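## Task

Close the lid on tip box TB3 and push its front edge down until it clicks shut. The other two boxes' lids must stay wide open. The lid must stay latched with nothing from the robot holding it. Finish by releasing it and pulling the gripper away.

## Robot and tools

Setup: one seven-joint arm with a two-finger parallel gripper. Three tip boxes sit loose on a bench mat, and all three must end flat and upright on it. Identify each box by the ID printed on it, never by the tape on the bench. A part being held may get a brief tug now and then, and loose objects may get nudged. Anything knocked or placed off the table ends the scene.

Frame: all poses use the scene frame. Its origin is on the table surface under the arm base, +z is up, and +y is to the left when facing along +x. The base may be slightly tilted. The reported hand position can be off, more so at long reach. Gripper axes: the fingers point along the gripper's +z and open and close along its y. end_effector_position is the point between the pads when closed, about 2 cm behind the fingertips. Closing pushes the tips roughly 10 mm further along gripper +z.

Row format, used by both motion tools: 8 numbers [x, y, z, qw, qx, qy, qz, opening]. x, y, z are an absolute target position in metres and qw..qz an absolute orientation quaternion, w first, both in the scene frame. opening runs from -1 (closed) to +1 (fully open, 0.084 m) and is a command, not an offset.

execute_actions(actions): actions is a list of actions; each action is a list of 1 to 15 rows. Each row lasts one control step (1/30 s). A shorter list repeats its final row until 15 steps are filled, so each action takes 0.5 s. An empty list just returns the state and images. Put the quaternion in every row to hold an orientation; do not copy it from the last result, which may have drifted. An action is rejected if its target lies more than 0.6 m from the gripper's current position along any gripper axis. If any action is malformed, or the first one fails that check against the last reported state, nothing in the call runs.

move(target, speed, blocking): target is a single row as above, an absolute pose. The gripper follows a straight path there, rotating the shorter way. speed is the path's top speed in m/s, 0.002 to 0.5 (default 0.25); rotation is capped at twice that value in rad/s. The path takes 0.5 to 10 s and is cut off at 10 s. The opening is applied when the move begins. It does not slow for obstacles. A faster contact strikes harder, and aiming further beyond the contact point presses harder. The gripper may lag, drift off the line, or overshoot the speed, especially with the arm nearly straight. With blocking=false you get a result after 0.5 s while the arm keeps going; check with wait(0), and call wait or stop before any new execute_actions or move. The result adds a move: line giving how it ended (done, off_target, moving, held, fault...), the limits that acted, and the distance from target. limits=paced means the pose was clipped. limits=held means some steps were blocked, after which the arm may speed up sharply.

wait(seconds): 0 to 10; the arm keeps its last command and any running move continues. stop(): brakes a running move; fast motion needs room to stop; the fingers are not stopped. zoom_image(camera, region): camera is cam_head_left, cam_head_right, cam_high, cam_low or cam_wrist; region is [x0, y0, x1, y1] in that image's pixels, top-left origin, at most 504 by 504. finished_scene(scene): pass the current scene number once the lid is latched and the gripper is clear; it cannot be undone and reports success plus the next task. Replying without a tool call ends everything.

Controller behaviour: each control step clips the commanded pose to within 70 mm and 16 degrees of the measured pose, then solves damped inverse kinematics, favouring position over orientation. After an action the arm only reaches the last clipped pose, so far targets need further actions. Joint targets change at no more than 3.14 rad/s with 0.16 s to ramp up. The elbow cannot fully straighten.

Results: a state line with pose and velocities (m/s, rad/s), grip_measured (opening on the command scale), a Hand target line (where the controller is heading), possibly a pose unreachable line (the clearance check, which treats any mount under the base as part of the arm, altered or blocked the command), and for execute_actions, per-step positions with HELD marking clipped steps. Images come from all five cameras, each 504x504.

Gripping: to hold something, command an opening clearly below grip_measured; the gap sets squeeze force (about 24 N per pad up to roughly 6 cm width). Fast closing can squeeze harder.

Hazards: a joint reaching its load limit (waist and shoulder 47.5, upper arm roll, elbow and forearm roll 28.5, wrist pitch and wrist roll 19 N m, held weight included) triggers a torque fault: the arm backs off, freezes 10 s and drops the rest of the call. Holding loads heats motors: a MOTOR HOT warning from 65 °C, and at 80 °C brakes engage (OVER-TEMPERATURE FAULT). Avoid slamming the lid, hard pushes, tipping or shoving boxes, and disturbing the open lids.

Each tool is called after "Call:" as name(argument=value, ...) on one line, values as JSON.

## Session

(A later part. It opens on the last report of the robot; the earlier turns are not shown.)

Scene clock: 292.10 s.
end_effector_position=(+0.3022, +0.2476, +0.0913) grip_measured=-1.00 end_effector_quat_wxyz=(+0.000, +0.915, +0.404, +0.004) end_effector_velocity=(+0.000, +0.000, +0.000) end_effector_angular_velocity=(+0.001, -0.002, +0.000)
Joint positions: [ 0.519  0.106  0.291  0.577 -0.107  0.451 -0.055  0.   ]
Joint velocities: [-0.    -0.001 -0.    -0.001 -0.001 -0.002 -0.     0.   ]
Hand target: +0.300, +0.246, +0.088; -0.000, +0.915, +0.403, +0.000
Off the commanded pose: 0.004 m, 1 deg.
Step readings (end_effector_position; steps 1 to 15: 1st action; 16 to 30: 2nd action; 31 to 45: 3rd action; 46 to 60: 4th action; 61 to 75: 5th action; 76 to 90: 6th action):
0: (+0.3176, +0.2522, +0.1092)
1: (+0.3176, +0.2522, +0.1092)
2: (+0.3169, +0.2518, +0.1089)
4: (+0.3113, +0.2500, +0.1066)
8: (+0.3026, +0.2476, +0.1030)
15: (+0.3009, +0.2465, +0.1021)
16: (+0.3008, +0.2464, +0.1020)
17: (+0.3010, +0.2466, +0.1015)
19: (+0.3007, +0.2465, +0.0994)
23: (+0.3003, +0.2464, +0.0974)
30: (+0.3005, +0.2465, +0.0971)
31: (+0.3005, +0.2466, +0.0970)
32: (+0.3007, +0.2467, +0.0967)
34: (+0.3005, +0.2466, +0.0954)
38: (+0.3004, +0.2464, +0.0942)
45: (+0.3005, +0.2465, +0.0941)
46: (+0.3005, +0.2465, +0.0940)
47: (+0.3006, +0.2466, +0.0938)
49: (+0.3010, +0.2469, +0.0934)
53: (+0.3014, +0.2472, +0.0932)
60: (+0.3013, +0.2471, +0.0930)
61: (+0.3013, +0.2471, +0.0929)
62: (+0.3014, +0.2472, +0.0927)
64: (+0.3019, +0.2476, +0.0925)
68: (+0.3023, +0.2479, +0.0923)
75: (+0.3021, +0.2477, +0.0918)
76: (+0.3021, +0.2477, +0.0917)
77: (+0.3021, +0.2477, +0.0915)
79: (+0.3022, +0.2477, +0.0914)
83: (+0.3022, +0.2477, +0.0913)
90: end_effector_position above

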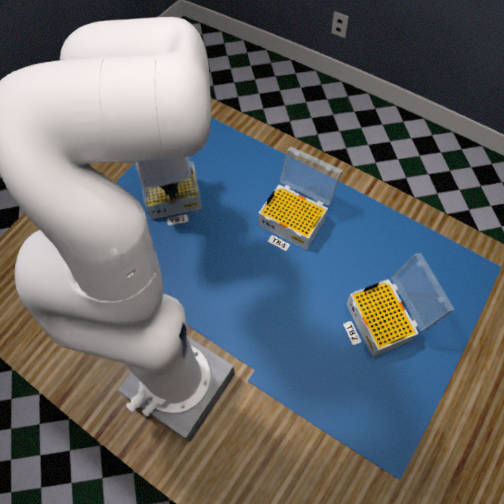

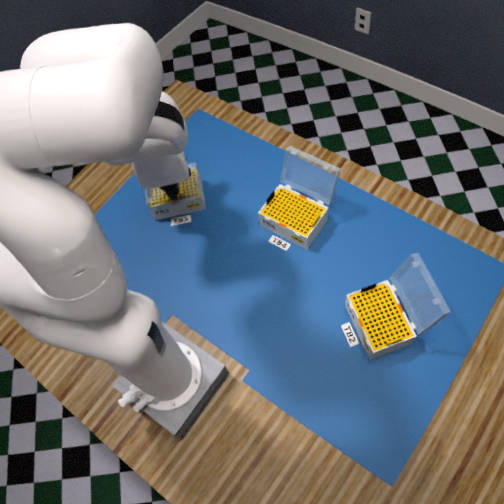

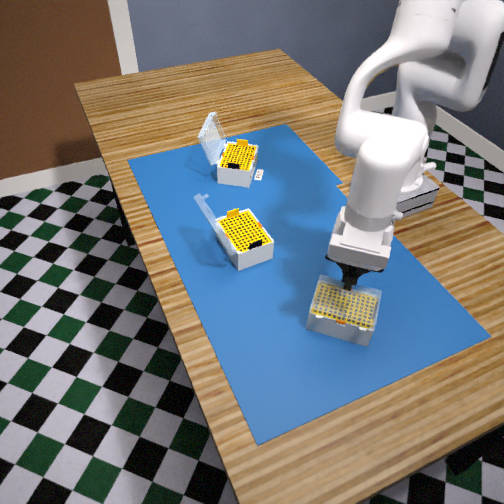

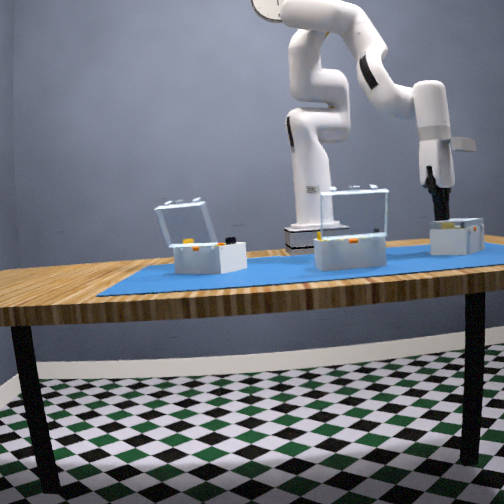

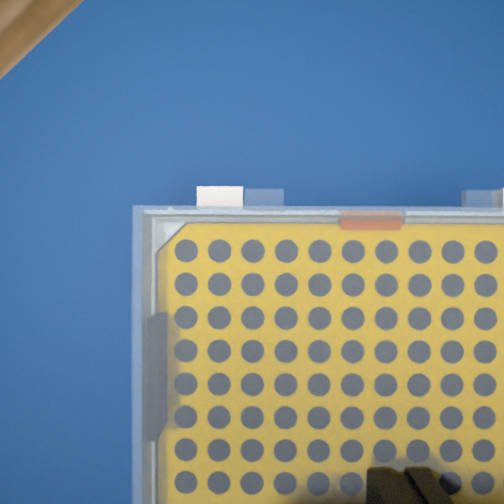

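Call:
execute_actions(actions=[[[0.3005,0.2465,0.100,0,0.915,0.4035,0,-1]],[[0.295,0.2405,0.099,0,0.915,0.4035,0,-1]],[[0.295,0.2405,0.095,0,0.915,0.4035,0,-1]],[[0.295,0.2405,0.092,0,0.915,0.4035,0,-1]],[[0.294,0.2395,0.089,0,0.915,0.4035,0,-1]],[[0.293,0.2385,0.086,0,0.915,0.4035,0,-1]],[[0.292,0.2375,0.083,0,0.915,0.4035,0,-1]]])

Call:
zoom_image(camera="cam_low", region=[424, 200, 494, 260])

Call:
zoom_image(camera="cam_high", region=[290, 250, 410, 360])

Scene clock: 323.00 s.
end_effector_position=(+0.2962, +0.2403, +0.0899) grip_measured=-1.00 end_effector_quat_wxyz=(-0.000, +0.915, +0.404, +0.009) end_effector_velocity=(+0.000, -0.001, -0.000) end_effector_angular_velocity=(+0.001, -0.002, -0.000)
Joint positions: [ 0.515  0.082  0.291  0.536 -0.102  0.422 -0.063  0.   ]
Joint velocities: [-0.001 -0.001 -0.001 -0.003 -0.001 -0.004 -0.     0.   ]
Hand target: +0.292, +0.237, +0.083; -0.000, +0.915, +0.404, +0.000
Off the commanded pose: 0.009 m, 1 deg.
Step readings (end_effector_position; steps 1 to 15: 1st action; 16 to 30: 2nd action; 31 to 45: 3rd action; 46 to 60: 4th action; 61 to 75: 5th action; 76 to 90: 6th action; 91 to 105: 7th action):
0: (+0.3029, +0.2477, +0.0913)
1: (+0.3029, +0.2477, +0.0914)
2: (+0.3027, +0.2476, +0.0921)
4: (+0.3005, +0.2453, +0.0933)
8: (+0.2968, +0.2421, +0.0940)
15: (+0.2989, +0.2450, +0.0981)
16: (+0.2993, +0.2453, +0.0985)
17: (+0.2991, +0.2451, +0.0988)
19: (+0.2971, +0.2429, +0.0987)
23: (+0.2953, +0.2408, +0.0986)
30: (+0.2951, +0.2405, +0.0989)
31: (+0.2951, +0.2405, +0.0989)
32: (+0.2953, +0.2407, +0.0985)
34: (+0.2951, +0.2406, +0.0968)
38: (+0.2948, +0.2404, +0.0953)
45: (+0.2950, +0.2405, +0.0951)
46: (+0.2950, +0.2405, +0.0950)
47: (+0.2952, +0.2407, +0.0947)
49: (+0.2951, +0.2406, +0.0935)
53: (+0.2957, +0.2411, +0.0931)
60: (+0.2957, +0.2411, +0.0929)
61: (+0.2957, +0.2411, +0.0928)
62: (+0.2957, +0.2410, +0.0925)
64: (+0.2959, +0.2412, +0.0921)
68: (+0.2962, +0.2413, +0.0917)
75: (+0.2960, +0.2411, +0.0911)
76: (+0.2959, +0.2410, +0.0910)
77: (+0.2959, +0.2410, +0.0907)
79: (+0.2959, +0.2409, +0.0905)
83: (+0.2958, +0.2407, +0.0904)
90: (+0.2959, +0.2406, +0.0904)
91: (+0.2959, +0.2406, +0.0904)
92: (+0.2959, +0.2405, +0.0901)
94: (+0.2960, +0.2405, +0.0900)
98: (+0.2961, +0.2405, +0.0899)
105: end_effector_position above

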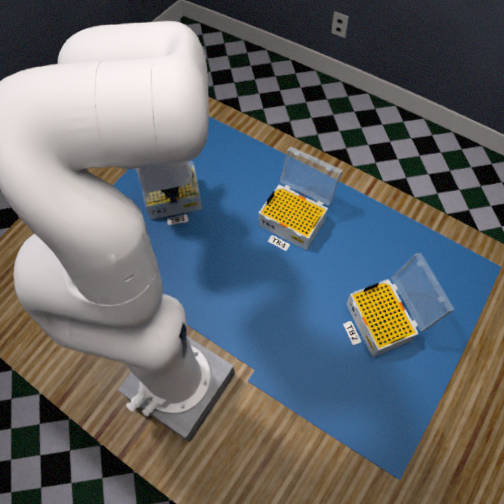

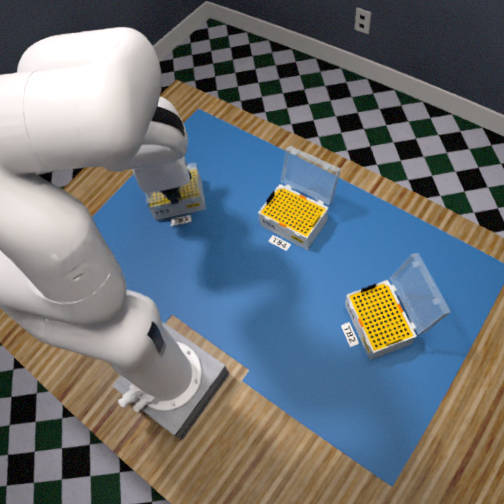

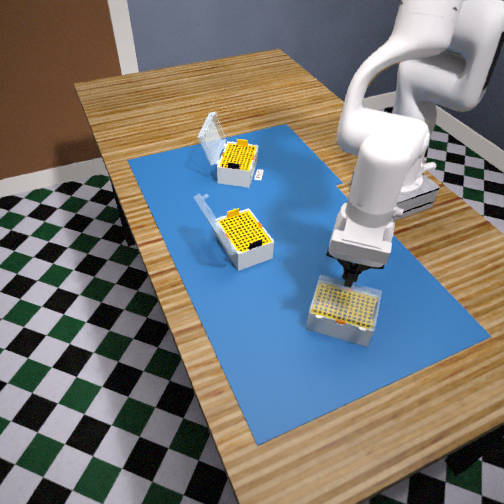

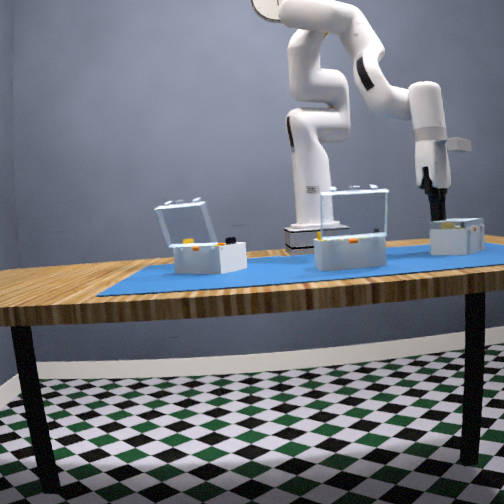

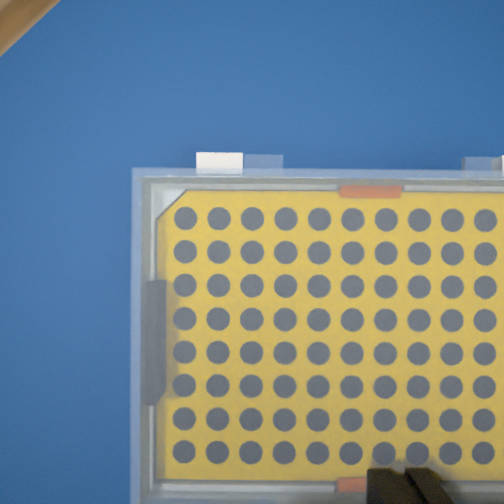

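Region (424, 200, 494, 260) of cam_low's 504x504 image, scaled by 7.200, with more detail than that image has; it fills the top 432 rows of this view, and the rest is white.

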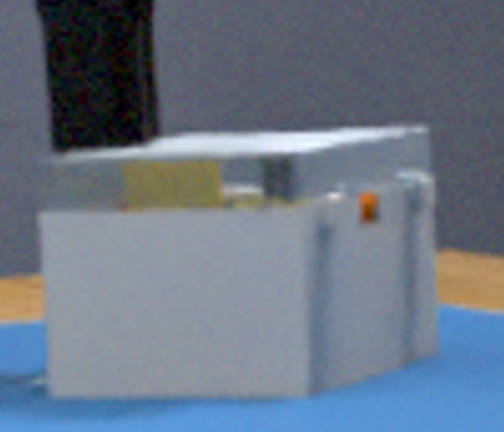

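Region (290, 250, 410, 360) of cam_high's 504x504 image, scaled by 4.200, with more detail than that image has; it fills the top 462 rows of this view, and the rest is white.

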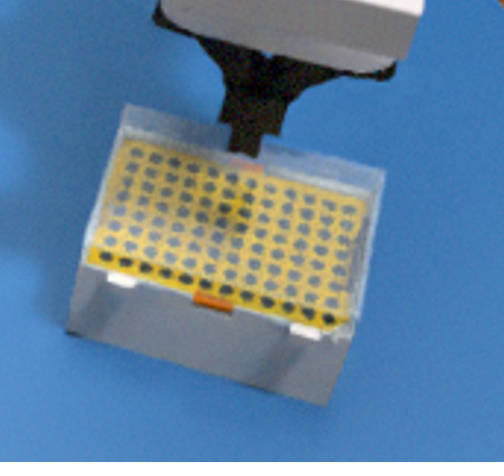

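Call:
execute_actions(actions=[[[0.296,0.2405,0.100,0,0.915,0.4035,0,-1]],[[0.346,0.297,0.100,0,0.915,0.4035,0,-1]],[[0.346,0.297,0.096,0,0.915,0.4035,0,-1]],[[0.346,0.297,0.093,0,0.915,0.4035,0,-1]],[[0.346,0.297,0.090,0,0.915,0.4035,0,-1]],[[0.346,0.297,0.087,0,0.915,0.4035,0,-1]],[[0.346,0.297,0.084,0,0.915,0.4035,0,-1]]])

Scene clock: 335.77 s.
end_effector_position=(+0.3509, +0.3007, +0.0919) grip_measured=-1.00 end_effector_quat_wxyz=(-0.001, +0.915, +0.404, +0.010) end_effector_velocity=(+0.000, -0.000, -0.000) end_effector_angular_velocity=(+0.000, -0.000, -0.003)
Joint positions: [ 0.558  0.285  0.276  0.833 -0.187  0.528  0.023  0.   ]
Joint velocities: [ 0.001 -0.    -0.002 -0.     0.001 -0.001  0.001  0.   ]
Hand target: +0.346, +0.297, +0.084; -0.000, +0.915, +0.404, -0.000
Off the commanded pose: 0.010 m, 1 deg.
Step readings (end_effector_position; steps 1 to 15: 1st action; 16 to 30: 2nd action; 31 to 45: 3rd action; 46 to 60: 4th action; 61 to 75: 5th action; 76 to 90: 6th action; 91 to 105: 7th action):
0: (+0.2983, +0.2407, +0.0903)
1: (+0.2983, +0.2407, +0.0903)
2: (+0.2983, +0.2407, +0.0910)
4: (+0.2962, +0.2388, +0.0928)
8: (+0.2919, +0.2365, +0.0940)
15: (+0.2940, +0.2390, +0.0979)
16: (+0.2945, +0.2394, +0.0983)
17: (+0.2954, +0.2404, +0.0988)
19: (+0.3033, +0.2498, +0.1005)
23: (+0.3314, +0.2819, +0.1062)
30: (+0.3435, +0.2951, +0.1005)
31: (+0.3441, +0.2957, +0.1004)
32: (+0.3447, +0.2963, +0.0999)
34: (+0.3452, +0.2966, +0.0981)
38: (+0.3456, +0.2966, +0.0963)
45: (+0.3460, +0.2970, +0.0961)
46: (+0.3460, +0.2970, +0.0961)
47: (+0.3462, +0.2972, +0.0957)
49: (+0.3460, +0.2971, +0.0944)
53: (+0.3466, +0.2976, +0.0942)
60: (+0.3466, +0.2976, +0.0940)
61: (+0.3466, +0.2976, +0.0939)
62: (+0.3468, +0.2978, +0.0937)
64: (+0.3474, +0.2984, +0.0935)
68: (+0.3479, +0.2989, +0.0933)
75: (+0.3478, +0.2988, +0.0928)
76: (+0.3478, +0.2987, +0.0927)
77: (+0.3479, +0.2988, +0.0925)
79: (+0.3485, +0.2994, +0.0925)
83: (+0.3487, +0.2995, +0.0925)
90: (+0.3491, +0.2993, +0.0920)
91: (+0.3491, +0.2993, +0.0919)
92: (+0.3493, +0.2995, +0.0917)
94: (+0.3501, +0.3002, +0.0918)
98: (+0.3507, +0.3007, +0.0919)
105: end_effector_position above

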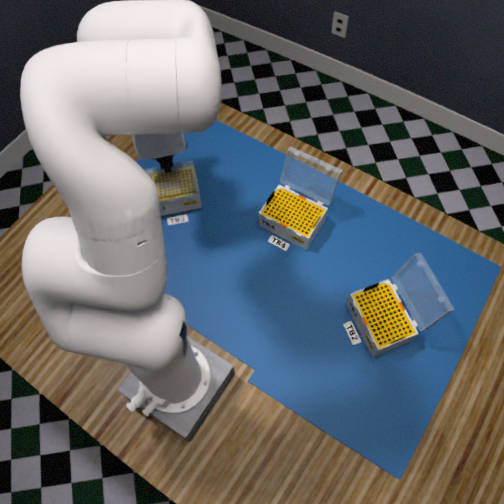

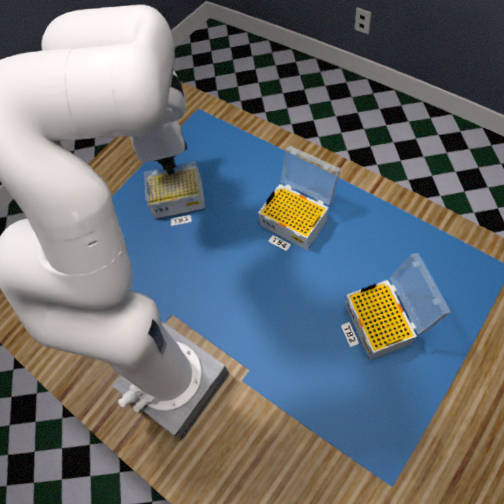

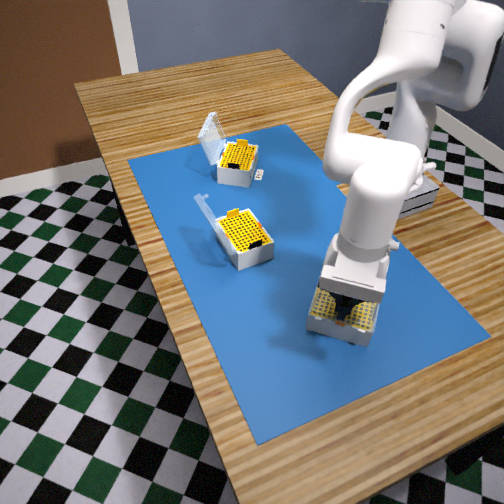

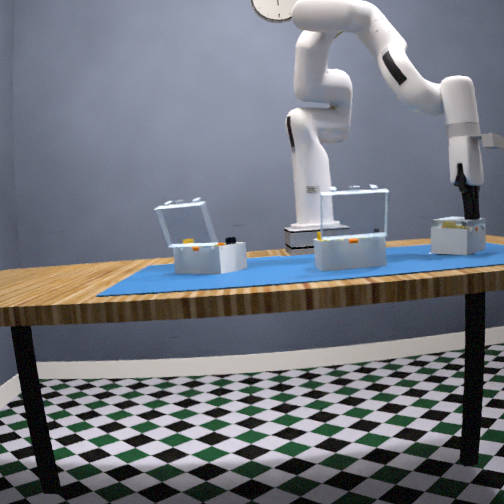

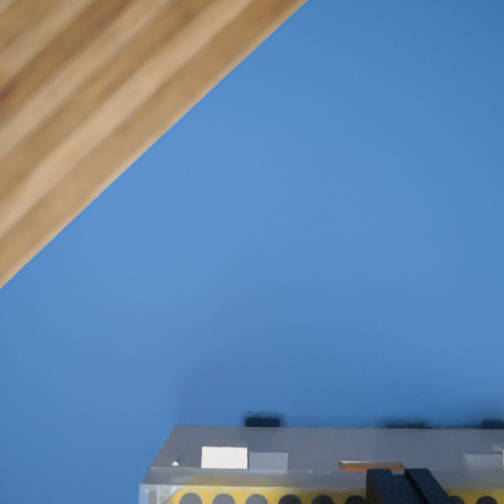

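Call:
move(target=[0.33, 0.27, 0.22, 0, 0.915, 0.4035, 0, 0], speed=0.15)

Call:
finished_scene(scene=1)

Scene clock: 341.70 s.
end_effector_position=(+0.3301, +0.2695, +0.2191) grip_measured=-0.01 end_effector_quat_wxyz=(+0.001, +0.915, +0.403, -0.000) end_effector_velocity=(+0.000, -0.000, +0.003) end_effector_angular_velocity=(+0.001, -0.002, -0.000)
Joint positions: [ 0.52  -0.096  0.3    0.815  0.016  0.889 -0.149  0.044]
Joint velocities: [-0.    -0.006 -0.001  0.002  0.002  0.006 -0.002 -0.   ]
Hand target: +0.330, +0.269, +0.220; +0.001, +0.915, +0.403, -0.000
Off the commanded pose: 0.001 m, 0 deg.
move: done

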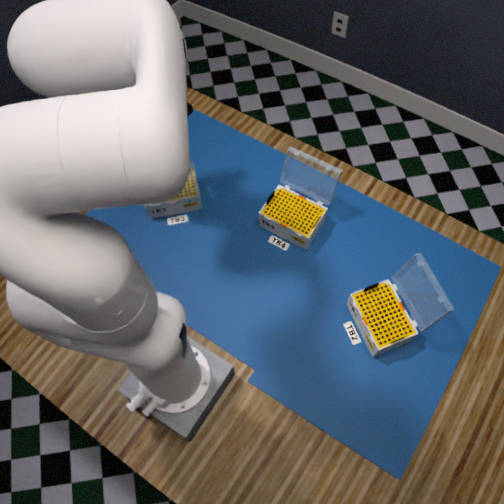

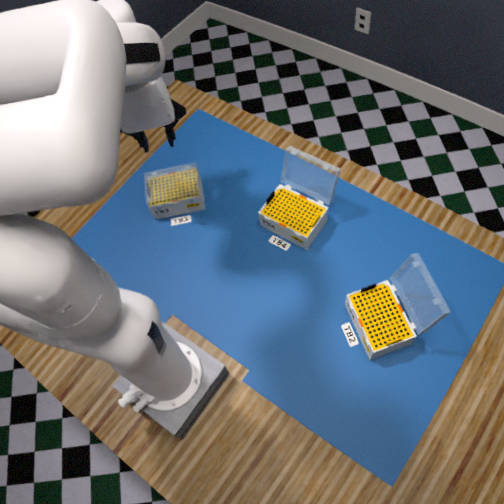

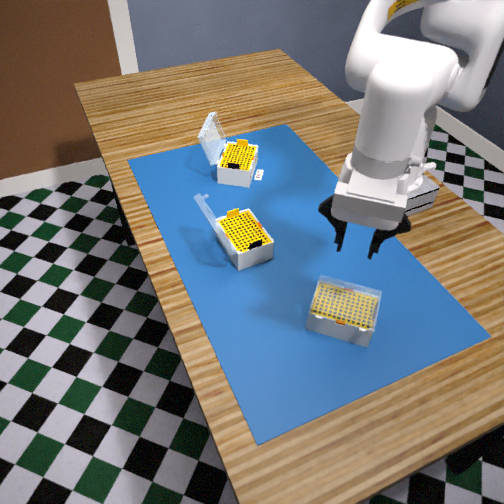

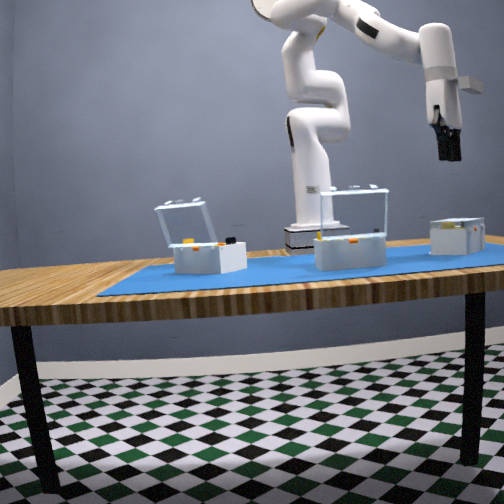

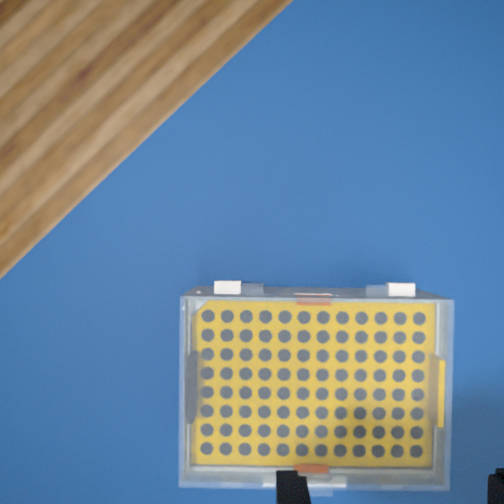

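The scene is finished: the task was done.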